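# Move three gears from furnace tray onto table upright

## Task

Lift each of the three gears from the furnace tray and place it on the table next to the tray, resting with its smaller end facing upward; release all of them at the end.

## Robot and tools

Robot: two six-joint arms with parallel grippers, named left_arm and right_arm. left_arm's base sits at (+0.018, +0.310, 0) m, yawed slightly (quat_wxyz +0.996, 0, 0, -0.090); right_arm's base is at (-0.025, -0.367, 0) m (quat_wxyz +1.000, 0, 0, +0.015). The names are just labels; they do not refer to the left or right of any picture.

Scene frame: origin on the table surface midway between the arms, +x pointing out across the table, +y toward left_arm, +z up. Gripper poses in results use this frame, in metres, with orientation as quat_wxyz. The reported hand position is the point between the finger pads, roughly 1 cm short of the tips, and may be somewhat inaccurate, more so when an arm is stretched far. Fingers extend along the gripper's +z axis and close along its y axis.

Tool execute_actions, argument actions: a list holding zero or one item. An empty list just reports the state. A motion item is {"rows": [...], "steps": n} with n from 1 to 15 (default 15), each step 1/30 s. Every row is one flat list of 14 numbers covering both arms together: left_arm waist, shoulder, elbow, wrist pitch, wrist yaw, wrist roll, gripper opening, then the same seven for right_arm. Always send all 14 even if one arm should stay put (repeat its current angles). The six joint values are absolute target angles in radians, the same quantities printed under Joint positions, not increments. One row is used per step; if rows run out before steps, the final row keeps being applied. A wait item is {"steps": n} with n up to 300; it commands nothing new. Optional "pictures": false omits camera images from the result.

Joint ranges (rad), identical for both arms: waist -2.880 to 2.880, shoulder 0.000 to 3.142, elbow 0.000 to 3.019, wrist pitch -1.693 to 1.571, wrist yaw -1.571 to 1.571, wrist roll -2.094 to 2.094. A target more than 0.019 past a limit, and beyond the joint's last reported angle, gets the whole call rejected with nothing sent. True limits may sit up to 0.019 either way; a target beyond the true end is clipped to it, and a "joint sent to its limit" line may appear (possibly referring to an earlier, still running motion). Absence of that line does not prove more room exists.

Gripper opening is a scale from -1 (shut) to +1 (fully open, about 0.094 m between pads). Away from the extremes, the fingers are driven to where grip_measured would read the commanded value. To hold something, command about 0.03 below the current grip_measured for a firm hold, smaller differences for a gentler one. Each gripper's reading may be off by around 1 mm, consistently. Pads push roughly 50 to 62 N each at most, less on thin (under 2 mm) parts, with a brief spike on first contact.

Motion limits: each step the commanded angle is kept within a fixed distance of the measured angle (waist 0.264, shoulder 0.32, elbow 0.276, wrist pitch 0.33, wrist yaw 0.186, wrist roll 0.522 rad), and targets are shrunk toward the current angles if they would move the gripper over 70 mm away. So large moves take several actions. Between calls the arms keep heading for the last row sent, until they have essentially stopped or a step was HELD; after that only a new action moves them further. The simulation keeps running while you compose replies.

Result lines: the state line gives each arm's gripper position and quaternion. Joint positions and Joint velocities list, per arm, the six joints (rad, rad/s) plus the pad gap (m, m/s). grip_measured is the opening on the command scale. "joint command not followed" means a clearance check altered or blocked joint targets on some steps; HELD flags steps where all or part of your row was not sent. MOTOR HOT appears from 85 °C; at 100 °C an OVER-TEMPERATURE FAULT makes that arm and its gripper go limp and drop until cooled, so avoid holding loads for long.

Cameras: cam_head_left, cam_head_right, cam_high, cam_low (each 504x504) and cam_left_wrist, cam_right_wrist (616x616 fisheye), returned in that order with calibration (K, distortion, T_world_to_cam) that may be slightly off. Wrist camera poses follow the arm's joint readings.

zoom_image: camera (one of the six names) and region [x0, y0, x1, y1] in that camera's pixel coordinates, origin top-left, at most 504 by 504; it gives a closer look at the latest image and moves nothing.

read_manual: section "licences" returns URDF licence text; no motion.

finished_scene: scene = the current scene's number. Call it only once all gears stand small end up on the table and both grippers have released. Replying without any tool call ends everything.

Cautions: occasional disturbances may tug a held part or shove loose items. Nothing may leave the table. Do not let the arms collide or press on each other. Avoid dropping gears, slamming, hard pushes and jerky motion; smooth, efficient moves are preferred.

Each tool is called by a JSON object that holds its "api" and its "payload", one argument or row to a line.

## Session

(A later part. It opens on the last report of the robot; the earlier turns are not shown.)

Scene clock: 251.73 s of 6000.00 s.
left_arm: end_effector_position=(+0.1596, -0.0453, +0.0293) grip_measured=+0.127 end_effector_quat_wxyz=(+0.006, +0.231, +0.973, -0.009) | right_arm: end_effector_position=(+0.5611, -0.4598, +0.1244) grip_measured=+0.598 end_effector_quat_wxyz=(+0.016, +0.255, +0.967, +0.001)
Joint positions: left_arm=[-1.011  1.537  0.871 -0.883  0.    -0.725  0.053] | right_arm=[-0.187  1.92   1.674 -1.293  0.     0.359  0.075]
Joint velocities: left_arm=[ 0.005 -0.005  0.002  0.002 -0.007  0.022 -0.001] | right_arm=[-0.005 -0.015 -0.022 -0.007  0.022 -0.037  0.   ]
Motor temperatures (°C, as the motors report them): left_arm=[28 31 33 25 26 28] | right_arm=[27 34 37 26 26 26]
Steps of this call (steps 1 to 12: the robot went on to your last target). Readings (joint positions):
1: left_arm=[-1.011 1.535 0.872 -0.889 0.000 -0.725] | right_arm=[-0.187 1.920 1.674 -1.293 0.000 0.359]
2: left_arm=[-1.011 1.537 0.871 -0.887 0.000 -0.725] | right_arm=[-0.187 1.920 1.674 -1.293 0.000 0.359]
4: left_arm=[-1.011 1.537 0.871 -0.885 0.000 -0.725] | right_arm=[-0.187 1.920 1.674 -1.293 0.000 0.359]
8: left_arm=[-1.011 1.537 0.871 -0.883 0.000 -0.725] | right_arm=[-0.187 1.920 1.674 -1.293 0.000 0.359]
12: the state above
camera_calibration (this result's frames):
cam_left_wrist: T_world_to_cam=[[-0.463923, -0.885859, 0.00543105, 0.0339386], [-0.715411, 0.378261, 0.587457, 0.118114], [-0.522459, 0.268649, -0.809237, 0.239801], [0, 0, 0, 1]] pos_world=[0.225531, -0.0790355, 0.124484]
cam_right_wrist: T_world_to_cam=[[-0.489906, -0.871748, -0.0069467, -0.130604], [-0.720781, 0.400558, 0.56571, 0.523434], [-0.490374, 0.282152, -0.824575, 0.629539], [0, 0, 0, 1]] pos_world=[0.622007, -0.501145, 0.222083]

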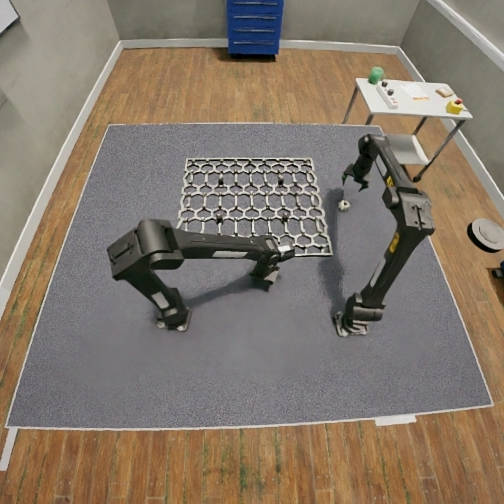

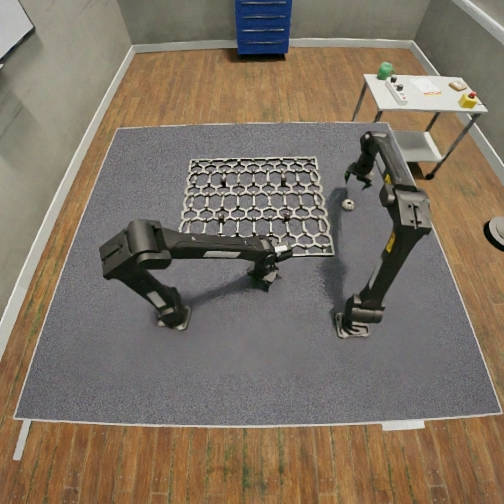

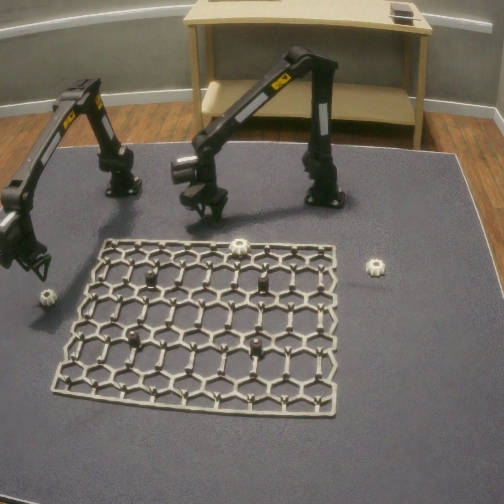

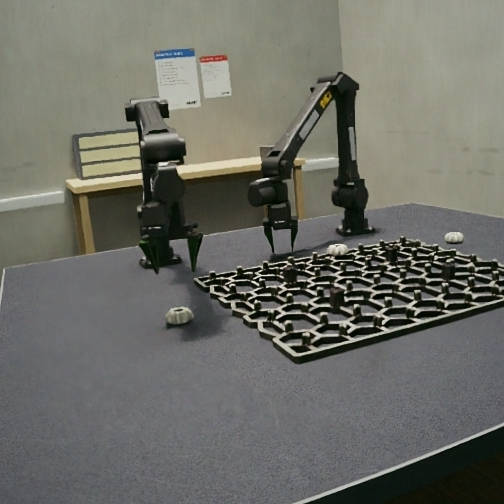

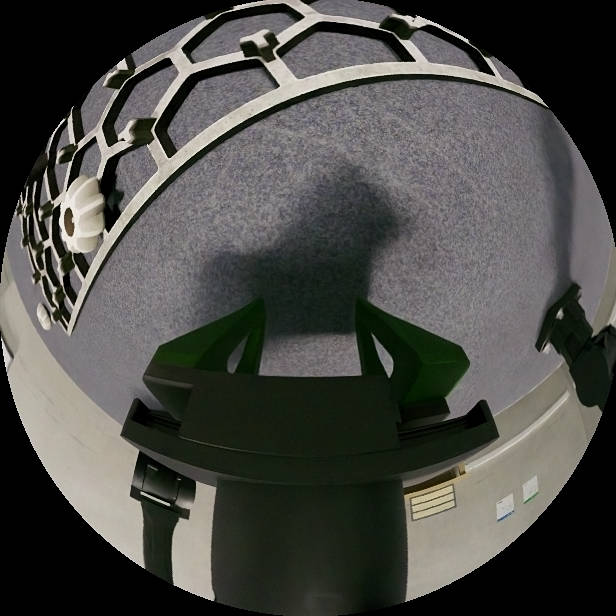

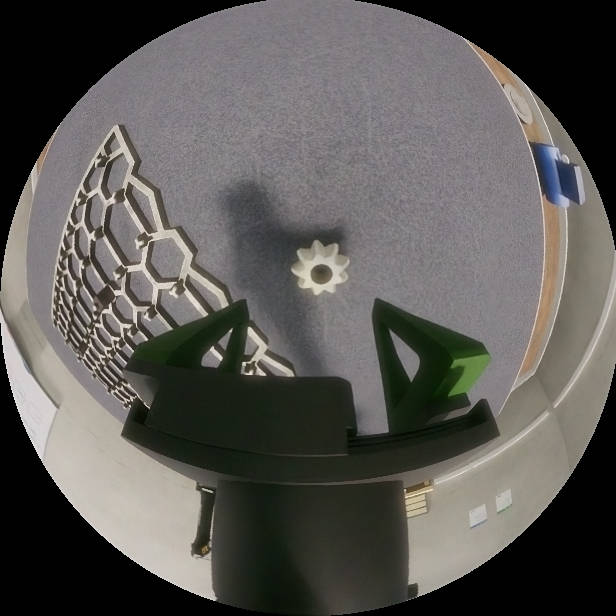

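{"api": "execute_actions", "payload": {
  "actions": [
    {"rows":[[-1.0,1.45,0.985,-1.04,0,-0.73,0.6,-0.19,1.93,1.71,-1.3,0,0.37,0.6]],"steps":15}
  ],
  "pictures": false
}}

{"api": "execute_actions", "payload": {
  "actions": [
    {"rows":[[-0.8,1.45,0.985,-1.04,0,-0.73,0.6,-0.19,1.93,1.71,-1.3,0,0.37,0.6],[-0.8,1.45,0.985,-1.04,0,-0.73,0.6,-0.19,1.93,1.71,-1.3,0,0.37,0.6],[-0.8,1.45,0.985,-1.04,0,-0.73,0.6,-0.19,1.93,1.71,-1.3,0,0.37,0.6],[-0.8,1.45,0.985,-1.04,0,-0.73,0.6,-0.19,1.93,1.71,-1.3,0,0.37,0.6],[-0.7,1.45,0.985,-1.04,0,-0.73,0.6,-0.19,1.93,1.71,-1.3,0,0.37,0.6],[-0.65,1.45,0.985,-1.04,0,-0.73,0.6,-0.19,1.93,1.71,-1.3,0,0.37,0.6],[-0.6,1.45,0.985,-1.04,0,-0.73,0.6,-0.19,1.93,1.71,-1.3,0,0.37,0.6],[-0.57,1.45,0.985,-1.04,0,-0.73,0.6,-0.19,1.93,1.71,-1.3,0,0.37,0.6],[-0.55,1.45,0.985,-1.04,0,-0.73,0.6,-0.19,1.93,1.71,-1.3,0,0.37,0.6],[-0.535,1.45,0.985,-1.04,0,-0.72,0.6,-0.19,1.93,1.71,-1.3,0,0.37,0.6]],"steps":15}
  ],
  "pictures": false
}}

{"api": "execute_actions", "payload": {
  "actions": [
    {"rows":[[-0.535,1.515,0.92,-0.96,0,-0.72,0.6,-0.19,1.93,1.71,-1.3,0,0.37,0.6]],"steps":15}
  ]
}}

Scene clock: 262.93 s of 6000.00 s.
left_arm: end_effector_position=(+0.1643, -0.0571, +0.0906) grip_measured=+0.598 end_effector_quat_wxyz=(+0.017, +0.231, +0.973, -0.025) | right_arm: end_effector_position=(+0.5611, -0.4598, +0.1244) grip_measured=+0.598 end_effector_quat_wxyz=(+0.016, +0.255, +0.967, +0.001)
Joint positions: left_arm=[-1.011  1.448  0.961 -1.024  0.    -0.725  0.075] | right_arm=[-0.187  1.92   1.674 -1.293  0.     0.359  0.075]
Joint velocities: left_arm=[ 0.015  0.005  0.012 -0.007  0.095 -0.037  0.   ] | right_arm=[-0.005 -0.015 -0.007 -0.012 -0.022 -0.051  0.   ]
Motor temperatures (°C, as the motors report them): left_arm=[28 31 33 25 26 28] | right_arm=[27 35 37 26 26 26]
Steps of this call (steps 1 to 15: the robot went on to your last target; steps 16 to 90: nothing new was sent; then 7.70 s passed at rest; steps 91 to 105: all 15 steps of this action). Readings (joint positions):
91: left_arm=[-1.011 1.534 0.879 -0.908 0.000 -0.725] | right_arm=[-0.187 1.920 1.674 -1.293 0.000 0.359]
92: left_arm=[-1.011 1.531 0.894 -0.955 0.000 -0.725] | right_arm=[-0.187 1.920 1.674 -1.293 0.000 0.359]
94: left_arm=[-1.011 1.507 0.921 -1.003 0.000 -0.725] | right_arm=[-0.187 1.920 1.674 -1.293 0.000 0.359]
98: left_arm=[-1.011 1.458 0.957 -1.020 0.000 -0.725] | right_arm=[-0.187 1.920 1.674 -1.293 0.000 0.359]
105: the state above

Scene clock: 263.43 s of 6000.00 s.
left_arm: end_effector_position=(+0.3240, +0.0597, +0.0906) grip_measured=+0.598 end_effector_quat_wxyz=(+0.024, -0.020, +0.999, -0.018) | right_arm: end_effector_position=(+0.5611, -0.4598, +0.1244) grip_measured=+0.598 end_effector_quat_wxyz=(+0.016, +0.255, +0.967, +0.001)
Joint positions: left_arm=[-0.506  1.448  0.961 -1.024 -0.003 -0.725  0.075] | right_arm=[-0.187  1.92   1.674 -1.293  0.     0.359  0.075]
Joint velocities: left_arm=[-0.151  0.024  0.002 -0.002  0.007  0.051 -0.   ] | right_arm=[-0.015 -0.005 -0.007 -0.022 -0.022  0.007  0.   ]
Motor temperatures (°C, as the motors report them): left_arm=[28 31 33 25 26 28] | right_arm=[27 35 37 26 26 26]
Steps of this call (steps 1 to 15: all 15 steps of this action). Readings (joint positions):
1: left_arm=[-1.000 1.448 0.961 -1.024 0.005 -0.725] | right_arm=[-0.187 1.920 1.674 -1.293 0.000 0.359]
2: left_arm=[-0.974 1.448 0.961 -1.024 0.007 -0.725] | right_arm=[-0.187 1.920 1.674 -1.293 0.000 0.359]
4: left_arm=[-0.884 1.448 0.961 -1.024 0.006 -0.725] | right_arm=[-0.187 1.920 1.674 -1.293 0.000 0.359]
8: left_arm=[-0.664 1.448 0.961 -1.024 0.004 -0.725] | right_arm=[-0.187 1.920 1.674 -1.293 0.000 0.359]
15: the state above

Scene clock: 263.93 s of 6000.00 s.
left_arm: end_effector_position=(+0.3083, +0.0618, +0.0536) grip_measured=+0.598 end_effector_quat_wxyz=(+0.001, -0.009, +1.000, +0.001) | right_arm: end_effector_position=(+0.5611, -0.4598, +0.1244) grip_measured=+0.598 end_effector_quat_wxyz=(+0.016, +0.255, +0.967, +0.001)
Joint positions: left_arm=[-0.528  1.506  0.913 -0.978 -0.003 -0.725  0.075] | right_arm=[-0.187  1.92   1.674 -1.293  0.     0.359  0.075]
Joint velocities: left_arm=[-0.005  0.005 -0.017  0.012 -0.007 -0.051 -0.001] | right_arm=[-0.005 -0.015  0.017  0.002 -0.037 -0.051 -0.   ]
Motor temperatures (°C, as the motors report them): left_arm=[28 31 34 25 26 28] | right_arm=[27 35 37 26 26 26]
Steps of this call (steps 1 to 15: all 15 steps of this action). Readings (joint positions):
1: left_arm=[-0.512 1.451 0.957 -1.015 -0.003 -0.725] | right_arm=[-0.187 1.920 1.674 -1.293 0.000 0.359]
2: left_arm=[-0.518 1.454 0.949 -0.998 -0.003 -0.725] | right_arm=[-0.187 1.920 1.674 -1.293 0.000 0.359]
4: left_arm=[-0.526 1.472 0.934 -0.983 -0.003 -0.725] | right_arm=[-0.187 1.920 1.674 -1.293 0.000 0.359]
8: left_arm=[-0.528 1.503 0.915 -0.980 -0.003 -0.725] | right_arm=[-0.187 1.920 1.674 -1.293 0.000 0.359]
15: the state above
camera_calibration (this result's frames):
cam_left_wrist: T_world_to_cam=[[0.000517951, -0.999942, -0.0107868, 0.0624354], [-0.800801, -0.00687528, 0.598891, 0.219306], [-0.598931, 0.00832785, -0.800758, 0.347545], [0, 0, 0, 1]] pos_world=[0.383743, 0.0610453, 0.147632]
cam_right_wrist: T_world_to_cam=[[-0.489906, -0.871748, -0.0069467, -0.130604], [-0.720781, 0.400558, 0.56571, 0.523434], [-0.490374, 0.282152, -0.824575, 0.629539], [0, 0, 0, 1]] pos_world=[0.622007, -0.501145, 0.222083]

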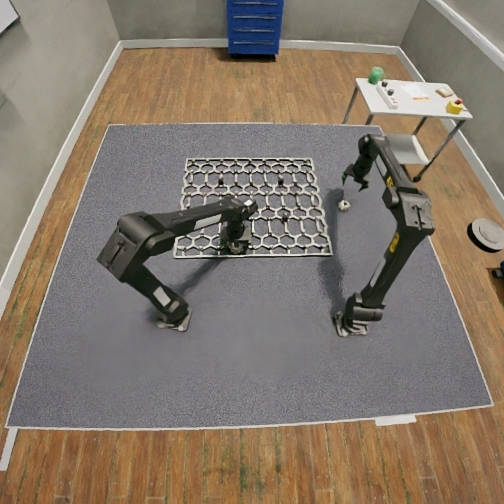

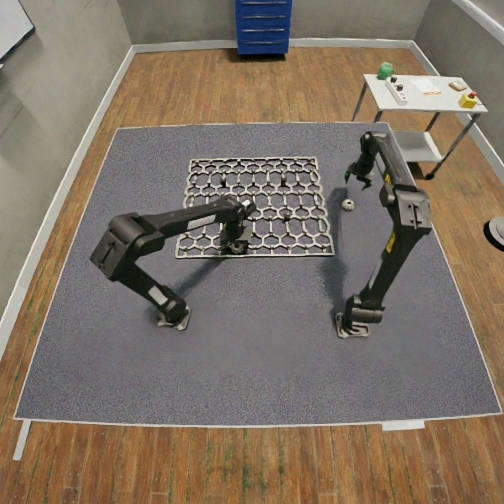

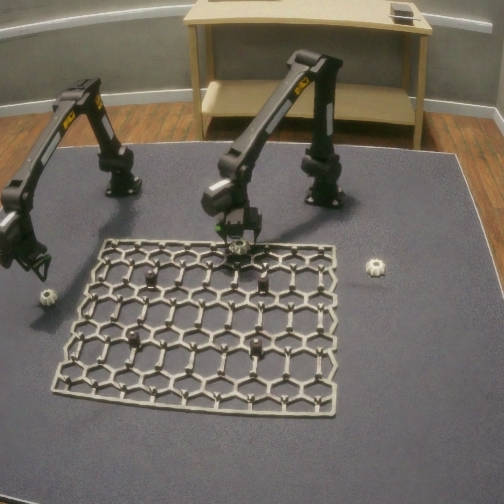

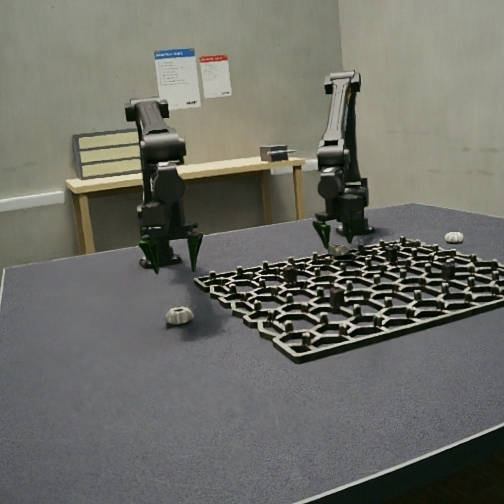

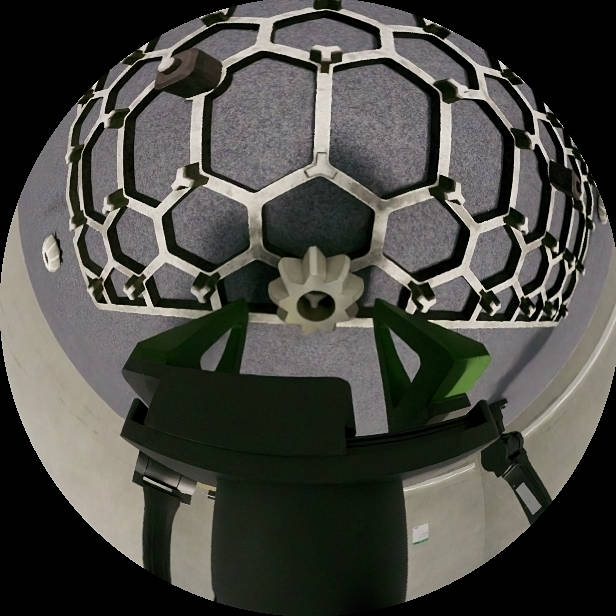

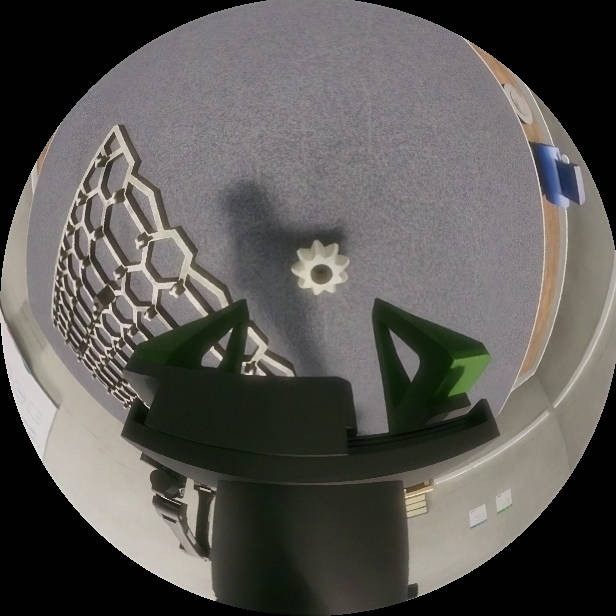

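{"api": "execute_actions", "payload": {
  "actions": [
    {"rows":[[-0.55,1.515,0.92,-0.96,0,0.86,0.6,-0.19,1.93,1.71,-1.3,0,0.37,0.6]],"steps":15}
  ],
  "pictures": false
}}

{"api": "execute_actions", "payload": {
  "actions": [
    {"steps":25}
  ]
}}

Scene clock: 270.97 s of 6000.00 s.
left_arm: end_effector_position=(+0.3054, +0.0584, +0.0536) grip_measured=+0.598 end_effector_quat_wxyz=(+0.000, +0.627, +0.779, +0.001) | right_arm: end_effector_position=(+0.5611, -0.4598, +0.1244) grip_measured=+0.598 end_effector_quat_wxyz=(+0.016, +0.255, +0.967, +0.001)
Joint positions: left_arm=[-0.54   1.506  0.913 -0.978 -0.003  0.635  0.075] | right_arm=[-0.187  1.92   1.674 -1.293  0.     0.359  0.075]
Joint velocities: left_arm=[-0.015 -0.015 -0.022 -0.007  0.007  1.458  0.001] | right_arm=[ 0.015  0.015  0.007 -0.002  0.007  0.022  0.   ]
Motor temperatures (°C, as the motors report them): left_arm=[28 31 34 25 26 28] | right_arm=[27 35 38 26 26 26]
Steps of this call (steps 1 to 15: the robot went on to your last target; steps 16 to 90: nothing new was sent; then 3.53 s passed at rest; steps 91 to 105: all 15 steps of this action). Readings (joint positions):
91: left_arm=[-0.528 1.506 0.913 -0.978 -0.003 -0.652] | right_arm=[-0.187 1.920 1.674 -1.293 0.000 0.359]
92: left_arm=[-0.529 1.506 0.913 -0.978 -0.003 -0.553] | right_arm=[-0.187 1.920 1.674 -1.293 0.000 0.359]
94: left_arm=[-0.534 1.506 0.913 -0.978 -0.003 -0.358] | right_arm=[-0.187 1.920 1.674 -1.293 0.000 0.359]
98: left_arm=[-0.540 1.506 0.913 -0.978 -0.003 0.034] | right_arm=[-0.187 1.920 1.674 -1.293 0.000 0.359]
105: the state above

Scene clock: 271.80 s of 6000.00 s.
left_arm: end_effector_position=(+0.3054, +0.0584, +0.0536) grip_measured=+0.598 end_effector_quat_wxyz=(+0.000, +0.707, +0.707, +0.002) | right_arm: end_effector_position=(+0.5611, -0.4598, +0.1244) grip_measured=+0.598 end_effector_quat_wxyz=(+0.016, +0.255, +0.967, +0.001)
Joint positions: left_arm=[-0.54   1.506  0.913 -0.978 -0.003  0.851  0.075] | right_arm=[-0.187  1.92   1.674 -1.293  0.     0.359  0.075]
Joint velocities: left_arm=[ 0.015  0.005  0.017  0.002 -0.081  0.051 -0.001] | right_arm=[-0.005 -0.005  0.002  0.012  0.007 -0.081  0.   ]
Motor temperatures (°C, as the motors report them): left_arm=[28 31 34 25 26 28] | right_arm=[27 35 38 26 26 26]
Steps of this call (steps 1 to 25: the robot went on to your last target). Readings (joint positions):
1: left_arm=[-0.540 1.506 0.913 -0.978 -0.003 0.678] | right_arm=[-0.187 1.920 1.674 -1.293 0.000 0.359]
2: left_arm=[-0.540 1.506 0.913 -0.978 -0.003 0.713] | right_arm=[-0.187 1.920 1.674 -1.293 0.000 0.359]
4: left_arm=[-0.540 1.506 0.913 -0.978 -0.003 0.764] | right_arm=[-0.187 1.920 1.674 -1.293 0.000 0.359]
8: left_arm=[-0.540 1.506 0.913 -0.978 -0.003 0.816] | right_arm=[-0.187 1.920 1.674 -1.293 0.000 0.359]
25: the state above
camera_calibration (this result's frames):
cam_left_wrist: T_world_to_cam=[[-0.999797, 0.0168089, -0.0110879, 0.305159], [0.00674021, 0.798225, 0.602321, -0.0768892], [0.018975, 0.602124, -0.798177, 0.122294], [0, 0, 0, 1]] pos_world=[0.303295, -0.0173907, 0.147308]
cam_right_wrist: T_world_to_cam=[[-0.489906, -0.871748, -0.0069467, -0.130604], [-0.720781, 0.400558, 0.56571, 0.523434], [-0.490374, 0.282152, -0.824575, 0.629539], [0, 0, 0, 1]] pos_world=[0.622007, -0.501145, 0.222083]

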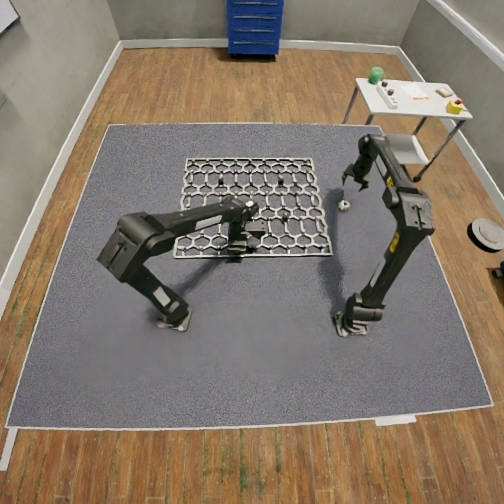

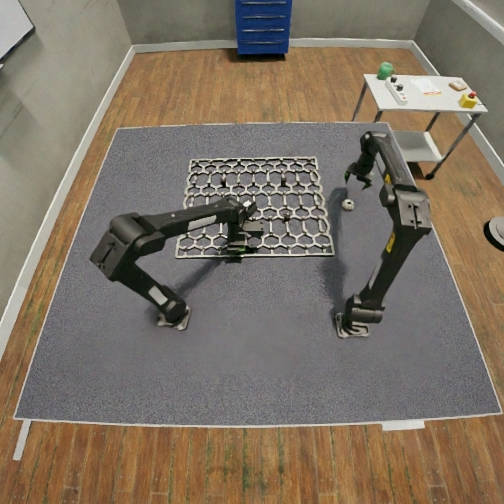

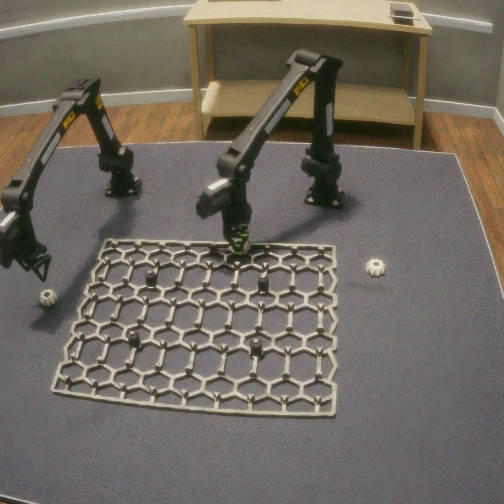

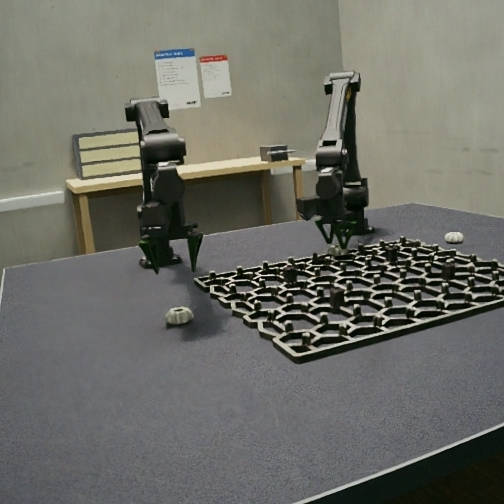

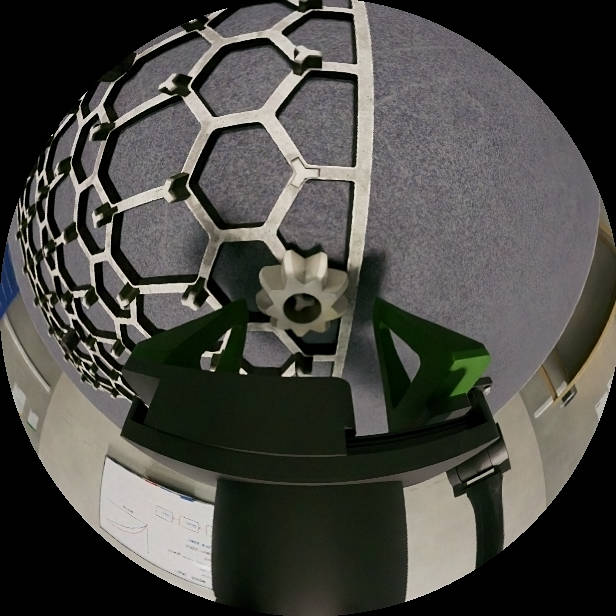

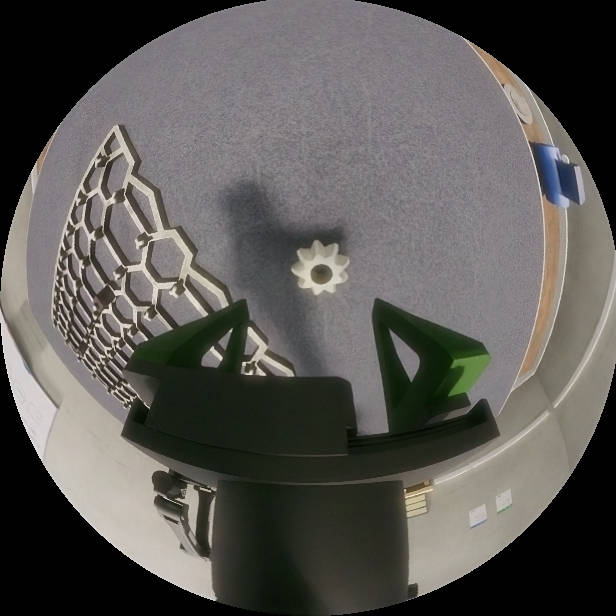

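{"api": "execute_actions", "payload": {
  "actions": [
    {"rows":[[-0.521,1.515,0.92,-0.95,0,-0.72,0.6,-0.19,1.93,1.71,-1.3,0,0.37,0.6]],"steps":15}
  ],
  "pictures": false
}}

{"api": "execute_actions", "payload": {
  "actions": [
    {"steps":20}
  ],
  "pictures": false
}}

{"api": "execute_actions", "payload": {
  "actions": [
    {"rows":[[-0.521,1.57,0.891,-0.887,0,-0.72,0.6,-0.19,1.93,1.71,-1.3,0,0.37,0.6]],"steps":15}
  ]
}}

Scene clock: 285.07 s of 6000.00 s.
left_arm: end_effector_position=(+0.3093, +0.0592, +0.0536) grip_measured=+0.599 end_effector_quat_wxyz=(+0.005, +0.105, +0.994, -0.002) | right_arm: end_effector_position=(+0.5611, -0.4598, +0.1244) grip_measured=+0.598 end_effector_quat_wxyz=(+0.016, +0.255, +0.967, +0.001)
Joint positions: left_arm=[-0.532  1.506  0.913 -0.968 -0.003 -0.502  0.075] | right_arm=[-0.187  1.92   1.674 -1.293  0.     0.359  0.075]
Joint velocities: left_arm=[-0.015  0.005  0.007 -0.002  0.037 -1.443 -0.   ] | right_arm=[-0.005 -0.005 -0.007 -0.007 -0.022 -0.022  0.001]
Motor temperatures (°C, as the motors report them): left_arm=[28 31 34 25 26 28] | right_arm=[27 35 38 26 26 26]
Steps of this call (steps 1 to 15: the robot went on to your last target; steps 16 to 90: nothing new was sent; then 9.77 s passed at rest; steps 91 to 105: all 15 steps of this action). Readings (joint positions):
91: left_arm=[-0.540 1.506 0.913 -0.976 -0.003 0.779] | right_arm=[-0.187 1.920 1.674 -1.293 0.000 0.359]
92: left_arm=[-0.539 1.506 0.913 -0.974 -0.003 0.679] | right_arm=[-0.187 1.920 1.674 -1.293 0.000 0.359]
94: left_arm=[-0.536 1.506 0.913 -0.969 -0.003 0.484] | right_arm=[-0.187 1.920 1.674 -1.293 0.000 0.359]
98: left_arm=[-0.532 1.506 0.913 -0.968 -0.003 0.092] | right_arm=[-0.187 1.920 1.674 -1.293 0.000 0.359]
105: the state above

Scene clock: 285.73 s of 6000.00 s.
left_arm: end_effector_position=(+0.3093, +0.0592, +0.0536) grip_measured=+0.599 end_effector_quat_wxyz=(+0.005, +0.001, +1.000, -0.002) | right_arm: end_effector_position=(+0.5611, -0.4598, +0.1244) grip_measured=+0.598 end_effector_quat_wxyz=(+0.016, +0.255, +0.967, +0.001)
Joint positions: left_arm=[-0.532  1.506  0.913 -0.968 -0.003 -0.71   0.075] | right_arm=[-0.187  1.92   1.674 -1.293  0.     0.359  0.075]
Joint velocities: left_arm=[ 0.015 -0.015 -0.012 -0.002  0.051 -0.022 -0.001] | right_arm=[-0.005 -0.005 -0.012 -0.007  0.022  0.051  0.001]
Motor temperatures (°C, as the motors report them): left_arm=[28 31 34 25 26 28] | right_arm=[27 35 38 26 26 26]
Steps of this call (steps 1 to 20: the robot went on to your last target). Readings (joint positions):
1: left_arm=[-0.532 1.506 0.913 -0.968 -0.003 -0.544] | right_arm=[-0.187 1.920 1.674 -1.293 0.000 0.359]
2: left_arm=[-0.532 1.506 0.913 -0.968 -0.003 -0.578] | right_arm=[-0.187 1.920 1.674 -1.293 0.000 0.359]
4: left_arm=[-0.532 1.506 0.913 -0.968 -0.003 -0.626] | right_arm=[-0.187 1.920 1.674 -1.293 0.000 0.359]
8: left_arm=[-0.532 1.506 0.913 -0.968 -0.003 -0.677] | right_arm=[-0.187 1.920 1.674 -1.293 0.000 0.359]
20: the state above

Scene clock: 286.23 s of 6000.00 s.
left_arm: end_effector_position=(+0.3085, +0.0599, +0.0273) grip_measured=+0.599 end_effector_quat_wxyz=(-0.000, -0.000, +1.000, +0.002) | right_arm: end_effector_position=(+0.5611, -0.4598, +0.1244) grip_measured=+0.598 end_effector_quat_wxyz=(+0.016, +0.255, +0.967, +0.001)
Joint positions: left_arm=[-0.532  1.557  0.887 -0.904 -0.003 -0.712  0.075] | right_arm=[-0.187  1.92   1.674 -1.293  0.     0.359  0.075]
Joint velocities: left_arm=[ 0.005  0.005  0.017 -0.002 -0.037 -0.007  0.001] | right_arm=[ 0.005 -0.005  0.012 -0.002  0.022 -0.007  0.001]
Motor temperatures (°C, as the motors report them): left_arm=[28 31 34 25 26 28] | right_arm=[27 35 38 26 26 26]
Steps of this call (steps 1 to 15: all 15 steps of this action). Readings (joint positions):
1: left_arm=[-0.532 1.508 0.910 -0.957 -0.003 -0.710] | right_arm=[-0.187 1.920 1.674 -1.293 0.000 0.359]
2: left_arm=[-0.532 1.512 0.907 -0.937 -0.003 -0.710] | right_arm=[-0.187 1.920 1.674 -1.293 0.000 0.359]
4: left_arm=[-0.532 1.530 0.900 -0.913 -0.003 -0.711] | right_arm=[-0.187 1.920 1.674 -1.293 0.000 0.359]
8: left_arm=[-0.532 1.555 0.889 -0.906 -0.003 -0.712] | right_arm=[-0.187 1.920 1.674 -1.293 0.000 0.359]
15: the state above
camera_calibration (this result's frames):
cam_left_wrist: T_world_to_cam=[[-0.0162928, -0.999786, -0.0127717, 0.0654796], [-0.799401, 0.00535267, 0.600774, 0.233936], [-0.600577, 0.019998, -0.799317, 0.326462], [0, 0, 0, 1]] pos_world=[0.384141, 0.0576848, 0.12124]
cam_right_wrist: T_world_to_cam=[[-0.489906, -0.871748, -0.0069467, -0.130604], [-0.720781, 0.400558, 0.56571, 0.523434], [-0.490374, 0.282152, -0.824575, 0.629539], [0, 0, 0, 1]] pos_world=[0.622007, -0.501145, 0.222083]

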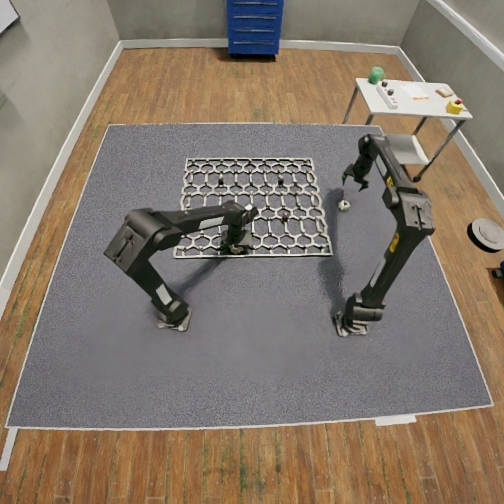

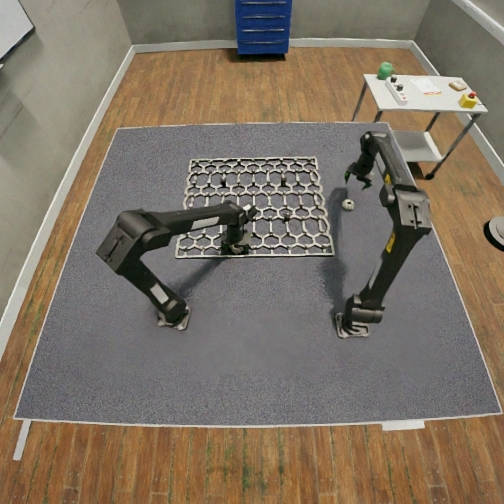

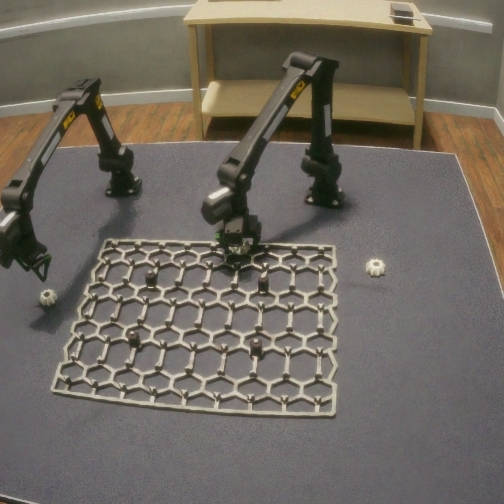

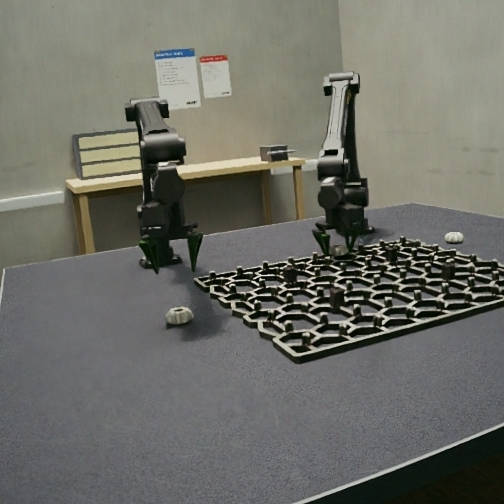

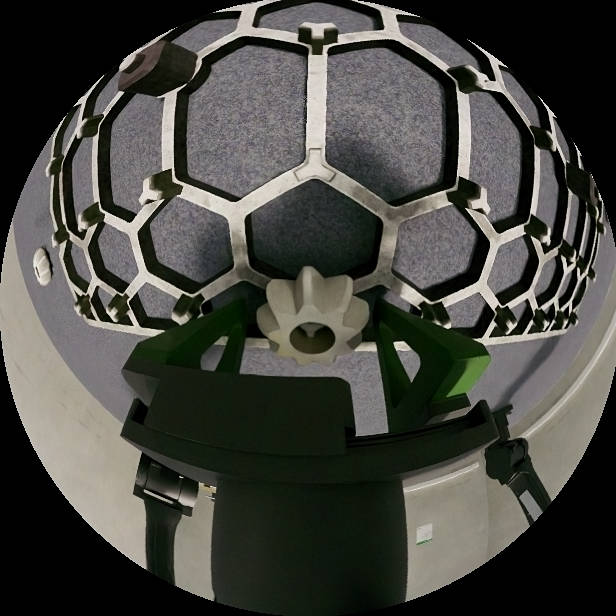

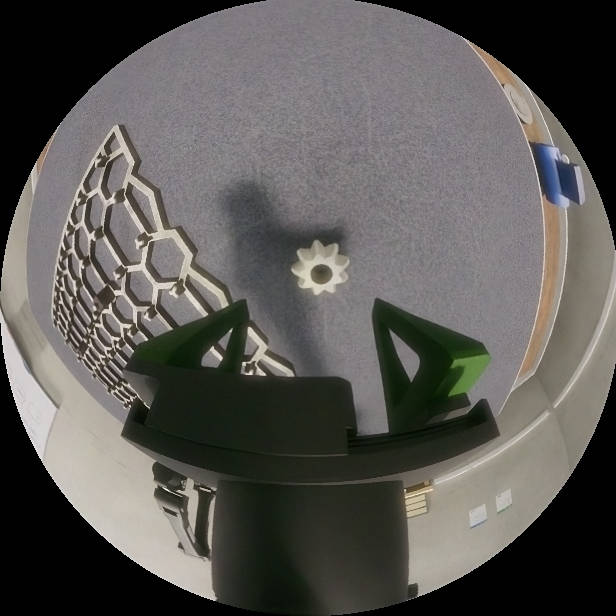

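{"api": "execute_actions", "payload": {
  "actions": [
    {"rows":[[-0.53,1.57,0.891,-0.88,0,-0.72,0.45,-0.19,1.93,1.71,-1.3,0,0.37,0.6],[-0.53,1.57,0.891,-0.88,0,-0.72,0.4,-0.19,1.93,1.71,-1.3,0,0.37,0.6],[-0.53,1.57,0.891,-0.88,0,-0.72,0.35,-0.19,1.93,1.71,-1.3,0,0.37,0.6],[-0.53,1.57,0.891,-0.88,0,-0.72,0.3,-0.19,1.93,1.71,-1.3,0,0.37,0.6],[-0.53,1.57,0.891,-0.88,0,-0.72,0.27,-0.19,1.93,1.71,-1.3,0,0.37,0.6],[-0.53,1.57,0.891,-0.88,0,-0.72,0.24,-0.19,1.93,1.71,-1.3,0,0.37,0.6],[-0.53,1.57,0.891,-0.88,0,-0.72,0.21,-0.19,1.93,1.71,-1.3,0,0.37,0.6],[-0.53,1.57,0.891,-0.88,0,-0.72,0.18,-0.19,1.93,1.71,-1.3,0,0.37,0.6],[-0.53,1.57,0.891,-0.88,0,-0.72,0.15,-0.19,1.93,1.71,-1.3,0,0.37,0.6],[-0.53,1.57,0.891,-0.88,0,-0.72,0.13,-0.19,1.93,1.71,-1.3,0,0.37,0.6]],"steps":15}
  ],
  "pictures": false
}}

{"api": "execute_actions", "payload": {
  "actions": [
    {"rows":[[-0.53,1.545,0.915,-0.9,0,-0.72,0.13,-0.19,1.93,1.71,-1.3,0,0.37,0.6],[-0.53,1.535,0.93,-0.91,0,-0.72,0.13,-0.19,1.93,1.71,-1.3,0,0.37,0.6],[-0.53,1.527,0.936,-0.918,0,-0.72,0.13,-0.19,1.93,1.71,-1.3,0,0.37,0.6],[-0.53,1.521,0.941,-0.927,0,-0.72,0.13,-0.19,1.93,1.71,-1.3,0,0.37,0.6],[-0.53,1.515,0.946,-0.937,0,-0.72,0.13,-0.19,1.93,1.71,-1.3,0,0.37,0.6],[-0.53,1.509,0.951,-0.947,0,-0.72,0.13,-0.19,1.93,1.71,-1.3,0,0.37,0.6],[-0.53,1.503,0.956,-0.958,0,-0.72,0.13,-0.19,1.93,1.71,-1.3,0,0.37,0.6],[-0.53,1.497,0.961,-0.969,0,-0.72,0.13,-0.19,1.93,1.71,-1.3,0,0.37,0.6],[-0.53,1.491,0.966,-0.98,0,-0.72,0.13,-0.19,1.93,1.71,-1.3,0,0.37,0.6],[-0.53,1.485,0.971,-0.991,0,-0.72,0.13,-0.19,1.93,1.71,-1.3,0,0.37,0.6],[-0.53,1.479,0.976,-1.002,0,-0.72,0.13,-0.19,1.93,1.71,-1.3,0,0.37,0.6],[-0.53,1.473,0.981,-1.014,0,-0.72,0.13,-0.19,1.93,1.71,-1.3,0,0.37,0.6],[-0.53,1.467,0.986,-1.027,0,-0.72,0.13,-0.19,1.93,1.71,-1.3,0,0.37,0.6],[-0.53,1.461,0.991,-1.04,0,-0.72,0.13,-0.19,1.93,1.71,-1.3,0,0.37,0.6],[-0.53,1.455,0.996,-1.05,0,-0.72,0.13,-0.19,1.93,1.71,-1.3,0,0.37,0.6]],"steps":15}
  ],
  "pictures": false
}}

{"api": "execute_actions", "payload": {
  "actions": [
    {"steps":10}
  ],
  "pictures": false
}}

Scene clock: 304.17 s of 6000.00 s.
left_arm: end_effector_position=(+0.3098, +0.0587, +0.0273) grip_measured=+0.199 end_effector_quat_wxyz=(+0.002, -0.000, +1.000, -0.000) | right_arm: end_effector_position=(+0.5611, -0.4598, +0.1244) grip_measured=+0.598 end_effector_quat_wxyz=(+0.016, +0.255, +0.967, +0.001)
Joint positions: left_arm=[-0.532  1.557  0.887 -0.897 -0.003 -0.712  0.056] | right_arm=[-0.187  1.92   1.674 -1.293  0.     0.359  0.075]
Joint velocities: left_arm=[ 0.005  0.005 -0.007  0.002  0.066 -0.081 -0.   ] | right_arm=[-0.005 -0.015  0.002 -0.007 -0.007  0.051 -0.001]
Motor temperatures (°C, as the motors report them): left_arm=[28 31 34 25 26 28] | right_arm=[27 35 38 26 26 26]
Steps of this call (steps 1 to 15: the robot went on to your last target; steps 16 to 90: nothing new was sent; then 14.43 s passed at rest; steps 91 to 105: all 15 steps of this action). Readings (joint positions):
91: left_arm=[-0.532 1.557 0.887 -0.903 -0.003 -0.712] | right_arm=[-0.187 1.920 1.674 -1.293 0.000 0.359]
92: left_arm=[-0.532 1.557 0.887 -0.901 -0.003 -0.712] | right_arm=[-0.187 1.920 1.674 -1.293 0.000 0.359]
94: left_arm=[-0.532 1.557 0.887 -0.899 -0.003 -0.712] | right_arm=[-0.187 1.920 1.674 -1.293 0.000 0.359]
98: left_arm=[-0.532 1.557 0.887 -0.897 -0.003 -0.712] | right_arm=[-0.187 1.920 1.674 -1.293 0.000 0.359]
105: the state above

Scene clock: 304.67 s of 6000.00 s.
left_arm: end_effector_position=(+0.3089, +0.0595, +0.0609) grip_measured=+0.199 end_effector_quat_wxyz=(-0.003, -0.000, +1.000, +0.004) | right_arm: end_effector_position=(+0.5611, -0.4598, +0.1244) grip_measured=+0.598 end_effector_quat_wxyz=(+0.016, +0.255, +0.967, +0.001)
Joint positions: left_arm=[-0.532  1.505  0.935 -1.011 -0.003 -0.712  0.056] | right_arm=[-0.187  1.92   1.674 -1.293  0.     0.359  0.075]
Joint velocities: left_arm=[-0.024 -0.249  0.159 -0.359 -0.066 -0.022 -0.001] | right_arm=[ 0.005 -0.005 -0.007 -0.002 -0.022  0.007  0.   ]
Motor temperatures (°C, as the motors report them): left_arm=[28 31 34 25 26 28] | right_arm=[27 35 38 26 26 26]
Steps of this call (steps 1 to 15: all 15 steps of this action). Readings (joint positions):
1: left_arm=[-0.532 1.557 0.887 -0.897 -0.003 -0.712] | right_arm=[-0.187 1.920 1.674 -1.293 0.000 0.359]
2: left_arm=[-0.532 1.557 0.887 -0.897 -0.003 -0.712] | right_arm=[-0.187 1.920 1.674 -1.293 0.000 0.359]
4: left_arm=[-0.532 1.557 0.889 -0.901 -0.003 -0.712] | right_arm=[-0.187 1.920 1.674 -1.293 0.000 0.359]
8: left_arm=[-0.532 1.552 0.900 -0.932 -0.003 -0.712] | right_arm=[-0.187 1.920 1.674 -1.293 0.000 0.359]
15: the state above

Scene clock: 305.00 s of 6000.00 s.
left_arm: end_effector_position=(+0.3113, +0.0575, +0.0758) grip_measured=+0.199 end_effector_quat_wxyz=(+0.004, -0.000, +1.000, -0.002) | right_arm: end_effector_position=(+0.5611, -0.4598, +0.1244) grip_measured=+0.598 end_effector_quat_wxyz=(+0.016, +0.255, +0.967, +0.001)
Joint positions: left_arm=[-0.532  1.478  0.951 -1.034 -0.003 -0.712  0.056] | right_arm=[-0.187  1.92   1.674 -1.293  0.     0.359  0.075]
Joint velocities: left_arm=[-0.005 -0.005  0.012  0.002 -0.022 -0.022 -0.001] | right_arm=[-0.005 -0.005  0.017  0.022 -0.066 -0.037 -0.   ]
Motor temperatures (°C, as the motors report them): left_arm=[28 31 34 25 26 28] | right_arm=[27 35 38 26 26 26]
Steps of this call (steps 1 to 10: the robot went on to your last target). Readings (joint positions):
1: left_arm=[-0.532 1.497 0.940 -1.020 -0.003 -0.712] | right_arm=[-0.187 1.920 1.674 -1.293 0.000 0.359]
2: left_arm=[-0.532 1.490 0.944 -1.026 -0.003 -0.712] | right_arm=[-0.187 1.920 1.674 -1.293 0.000 0.359]
4: left_arm=[-0.532 1.481 0.949 -1.031 -0.003 -0.712] | right_arm=[-0.187 1.920 1.674 -1.293 0.000 0.359]
8: left_arm=[-0.532 1.478 0.951 -1.033 -0.003 -0.712] | right_arm=[-0.187 1.920 1.674 -1.293 0.000 0.359]
10: the state above

Held. Swing and lower.

{"api": "execute_actions", "payload": {
  "actions": [
    {"rows":[[-0.55,1.455,0.996,-1.05,0,-0.72,0.15,-0.19,1.93,1.71,-1.3,0,0.37,0.6],[-0.575,1.455,0.996,-1.05,0,-0.72,0.15,-0.19,1.93,1.71,-1.3,0,0.37,0.6],[-0.605,1.455,0.996,-1.05,0,-0.72,0.15,-0.19,1.93,1.71,-1.3,0,0.37,0.6],[-0.64,1.455,0.996,-1.05,0,-0.72,0.15,-0.19,1.93,1.71,-1.3,0,0.37,0.6],[-0.68,1.455,0.996,-1.05,0,-0.72,0.15,-0.19,1.93,1.71,-1.3,0,0.37,0.6],[-0.72,1.455,0.996,-1.05,0,-0.72,0.15,-0.19,1.93,1.71,-1.3,0,0.37,0.6],[-0.76,1.455,0.996,-1.05,0,-0.72,0.15,-0.19,1.93,1.71,-1.3,0,0.37,0.6],[-0.8,1.455,0.996,-1.05,0,-0.72,0.15,-0.19,1.93,1.71,-1.3,0,0.37,0.6],[-0.84,1.455,0.996,-1.05,0,-0.72,0.15,-0.19,1.93,1.71,-1.3,0,0.37,0.6],[-0.88,1.455,0.996,-1.05,0,-0.72,0.15,-0.19,1.93,1.71,-1.3,0,0.37,0.6],[-0.91,1.455,0.996,-1.05,0,-0.72,0.15,-0.19,1.93,1.71,-1.3,0,0.37,0.6],[-0.94,1.455,0.996,-1.05,0,-0.72,0.15,-0.19,1.93,1.71,-1.3,0,0.37,0.6],[-0.965,1.455,0.996,-1.05,0,-0.72,0.15,-0.19,1.93,1.71,-1.3,0,0.37,0.6],[-0.985,1.455,0.996,-1.05,0,-0.72,0.15,-0.19,1.93,1.71,-1.3,0,0.37,0.6],[-1.0,1.455,0.996,-1.05,0,-0.72,0.15,-0.19,1.93,1.71,-1.3,0,0.37,0.6]],"steps":15}
  ],
  "pictures": false
}}

{"api": "execute_actions", "payload": {
  "actions": [
    {"rows":[[-1.0,1.485,0.955,-1.01,0,-0.72,0.15,-0.19,1.93,1.71,-1.3,0,0.37,0.6],[-1.0,1.49,0.948,-0.998,0,-0.72,0.15,-0.19,1.93,1.71,-1.3,0,0.37,0.6],[-1.0,1.495,0.941,-0.986,0,-0.72,0.15,-0.19,1.93,1.71,-1.3,0,0.37,0.6],[-1.0,1.5,0.934,-0.974,0,-0.72,0.15,-0.19,1.93,1.71,-1.3,0,0.37,0.6],[-1.0,1.505,0.927,-0.962,0,-0.72,0.15,-0.19,1.93,1.71,-1.3,0,0.37,0.6],[-1.0,1.51,0.92,-0.95,0,-0.72,0.15,-0.19,1.93,1.71,-1.3,0,0.37,0.6],[-1.0,1.515,0.913,-0.938,0,-0.72,0.15,-0.19,1.93,1.71,-1.3,0,0.37,0.6],[-1.0,1.52,0.906,-0.926,0,-0.72,0.15,-0.19,1.93,1.71,-1.3,0,0.37,0.6],[-1.0,1.526,0.899,-0.914,0,-0.72,0.15,-0.19,1.93,1.71,-1.3,0,0.37,0.6],[-1.0,1.533,0.892,-0.902,0,-0.72,0.15,-0.19,1.93,1.71,-1.3,0,0.37,0.6],[-1.0,1.54,0.885,-0.89,0,-0.72,0.15,-0.19,1.93,1.71,-1.3,0,0.37,0.6],[-1.0,1.545,0.88,-0.878,0,-0.72,0.15,-0.19,1.93,1.71,-1.3,0,0.37,0.6],[-1.0,1.55,0.875,-0.865,0,-0.72,0.15,-0.19,1.93,1.71,-1.3,0,0.37,0.6]],"steps":15}
  ],
  "pictures": false
}}

{"api": "execute_actions", "payload": {
  "actions": [
    {"steps":12}
  ],
  "pictures": false
}}

Scene clock: 324.27 s of 6000.00 s.
left_arm: end_effector_position=(+0.1711, -0.0454, +0.0758) grip_measured=+0.198 end_effector_quat_wxyz=(+0.002, +0.222, +0.975, -0.005) | right_arm: end_effector_position=(+0.5611, -0.4598, +0.1244) grip_measured=+0.598 end_effector_quat_wxyz=(+0.016, +0.255, +0.967, +0.001)
Joint positions: left_arm=[-0.983  1.478  0.951 -1.034  0.002 -0.714  0.056] | right_arm=[-0.187  1.92   1.674 -1.293  0.     0.359  0.075]
Joint velocities: left_arm=[-0.737  0.015 -0.022 -0.012  0.022  0.051 -0.001] | right_arm=[ 0.005  0.005  0.002  0.002  0.022 -0.066 -0.   ]
Motor temperatures (°C, as the motors report them): left_arm=[28 32 37 25 26 28] | right_arm=[27 35 39 26 26 26]
Steps of this call (steps 1 to 30: the robot went on to your last target; steps 31 to 90: nothing new was sent; then 15.77 s passed at rest; steps 91 to 105: all 15 steps of this action). Readings (joint positions):
91: left_arm=[-0.532 1.478 0.951 -1.034 -0.003 -0.712] | right_arm=[-0.187 1.920 1.674 -1.293 0.000 0.359]
92: left_arm=[-0.535 1.478 0.951 -1.034 -0.003 -0.712] | right_arm=[-0.187 1.920 1.674 -1.293 0.000 0.359]
94: left_arm=[-0.555 1.478 0.951 -1.034 -0.003 -0.713] | right_arm=[-0.187 1.920 1.674 -1.293 0.000 0.359]
98: left_arm=[-0.688 1.478 0.951 -1.034 -0.005 -0.714] | right_arm=[-0.187 1.920 1.674 -1.293 0.000 0.359]
105: the state above

Scene clock: 324.77 s of 6000.00 s.
left_arm: end_effector_position=(+0.1579, -0.0416, +0.0272) grip_measured=+0.198 end_effector_quat_wxyz=(+0.000, +0.236, +0.972, -0.004) | right_arm: end_effector_position=(+0.5611, -0.4598, +0.1244) grip_measured=+0.598 end_effector_quat_wxyz=(+0.016, +0.255, +0.967, +0.001)
Joint positions: left_arm=[-1.01   1.54   0.867 -0.891  0.003 -0.714  0.056] | right_arm=[-0.187  1.92   1.674 -1.293  0.     0.359  0.075]
Joint velocities: left_arm=[-0.005  0.171 -0.125  0.125  0.11  -0.022 -0.   ] | right_arm=[-0.005 -0.005 -0.012  0.012  0.007  0.022  0.   ]
Motor temperatures (°C, as the motors report them): left_arm=[28 32 37 25 26 28] | right_arm=[27 35 39 26 26 26]
Steps of this call (steps 1 to 15: all 15 steps of this action). Readings (joint positions):
1: left_arm=[-1.003 1.478 0.951 -1.033 0.003 -0.714] | right_arm=[-0.187 1.920 1.674 -1.293 0.000 0.359]
2: left_arm=[-1.015 1.478 0.949 -1.028 0.003 -0.714] | right_arm=[-0.187 1.920 1.674 -1.293 0.000 0.359]
4: left_arm=[-1.019 1.479 0.942 -1.010 0.003 -0.714] | right_arm=[-0.187 1.920 1.674 -1.293 0.000 0.359]
8: left_arm=[-1.011 1.490 0.915 -0.966 0.003 -0.714] | right_arm=[-0.187 1.920 1.674 -1.293 0.000 0.359]
15: the state above

Scene clock: 325.17 s of 6000.00 s.
left_arm: end_effector_position=(+0.1576, -0.0408, +0.0227) grip_measured=+0.198 end_effector_quat_wxyz=(-0.001, +0.236, +0.972, -0.002) | right_arm: end_effector_position=(+0.5611, -0.4598, +0.1244) grip_measured=+0.598 end_effector_quat_wxyz=(+0.016, +0.255, +0.967, +0.001)
Joint positions: left_arm=[-1.01   1.549  0.862 -0.881  0.003 -0.714  0.056] | right_arm=[-0.187  1.92   1.674 -1.293  0.     0.359  0.075]
Joint velocities: left_arm=[-0.005  0.005  0.012 -0.007 -0.081 -0.022 -0.   ] | right_arm=[-0.005 -0.005 -0.017 -0.012 -0.037  0.007 -0.001]
Motor temperatures (°C, as the motors report them): left_arm=[28 32 37 25 26 28] | right_arm=[27 35 39 26 26 26]
Steps of this call (steps 1 to 12: the robot went on to your last target). Readings (joint positions):
1: left_arm=[-1.010 1.545 0.865 -0.888 0.003 -0.714] | right_arm=[-0.187 1.920 1.674 -1.293 0.000 0.359]
2: left_arm=[-1.010 1.547 0.863 -0.886 0.003 -0.714] | right_arm=[-0.187 1.920 1.674 -1.293 0.000 0.359]
4: left_arm=[-1.010 1.549 0.862 -0.885 0.003 -0.714] | right_arm=[-0.187 1.920 1.674 -1.293 0.000 0.359]
8: left_arm=[-1.010 1.549 0.862 -0.881 0.003 -0.714] | right_arm=[-0.187 1.920 1.674 -1.293 0.000 0.359]
12: the state above

{"api": "execute_actions", "payload": {
  "actions": [
    {"rows":[[-1.0,1.55,0.868,-0.86,0,-0.72,0.15,-0.19,1.93,1.71,-1.3,0,0.37,0.6],[-1.0,1.55,0.864,-0.856,0,-0.72,0.15,-0.19,1.93,1.71,-1.3,0,0.37,0.6],[-1.0,1.55,0.86,-0.852,0,-0.72,0.15,-0.19,1.93,1.71,-1.3,0,0.37,0.6],[-1.0,1.55,0.856,-0.848,0,-0.72,0.15,-0.19,1.93,1.71,-1.3,0,0.37,0.6],[-1.0,1.55,0.852,-0.844,0,-0.72,0.15,-0.19,1.93,1.71,-1.3,0,0.37,0.6],[-1.0,1.55,0.848,-0.84,0,-0.72,0.15,-0.19,1.93,1.71,-1.3,0,0.37,0.6],[-1.0,1.55,0.844,-0.836,0,-0.72,0.15,-0.19,1.93,1.71,-1.3,0,0.37,0.6],[-1.0,1.55,0.84,-0.833,0,-0.72,0.15,-0.19,1.93,1.71,-1.3,0,0.37,0.6],[-1.0,1.55,0.836,-0.83,0,-0.72,0.15,-0.19,1.93,1.71,-1.3,0,0.37,0.6],[-1.0,1.55,0.832,-0.83,0,-0.72,0.15,-0.19,1.93,1.71,-1.3,0,0.37,0.6]],"steps":15}
  ],
  "pictures": false
}}

Scene clock: 333.93 s of 6000.00 s.
left_arm: end_effector_position=(+0.1563, -0.0364, +0.0159) grip_measured=+0.189 end_effector_quat_wxyz=(+0.001, +0.235, +0.972, -0.004) | right_arm: end_effector_position=(+0.5611, -0.4598, +0.1244) grip_measured=+0.598 end_effector_quat_wxyz=(+0.016, +0.255, +0.967, +0.001)
Joint positions: left_arm=[-1.009  1.549  0.84  -0.854  0.003 -0.714  0.056] | right_arm=[-0.187  1.92   1.674 -1.293  0.     0.359  0.075]
Joint velocities: left_arm=[-0.015 -0.005  0.002  0.007  0.051  0.066  0.001] | right_arm=[-0.005 -0.005  0.002 -0.002  0.007 -0.022  0.   ]
Motor temperatures (°C, as the motors report them): left_arm=[28 32 36 25 26 28] | right_arm=[27 35 39 26 26 26]
Steps of this call (steps 1 to 15: the robot went on to your last target; steps 16 to 100: nothing new was sent; then 4.93 s passed at rest; steps 101 to 115: all 15 steps of this action). Readings (joint positions):
101: left_arm=[-1.009 1.549 0.842 -0.878 0.004 -0.714] | right_arm=[-0.187 1.920 1.674 -1.293 0.000 0.359]
102: left_arm=[-1.009 1.549 0.842 -0.878 0.004 -0.714] | right_arm=[-0.187 1.920 1.674 -1.293 0.000 0.359]
104: left_arm=[-1.009 1.549 0.842 -0.873 0.004 -0.714] | right_arm=[-0.187 1.920 1.674 -1.293 0.000 0.359]
108: left_arm=[-1.009 1.549 0.842 -0.860 0.004 -0.714] | right_arm=[-0.187 1.920 1.674 -1.293 0.000 0.359]
115: the state above


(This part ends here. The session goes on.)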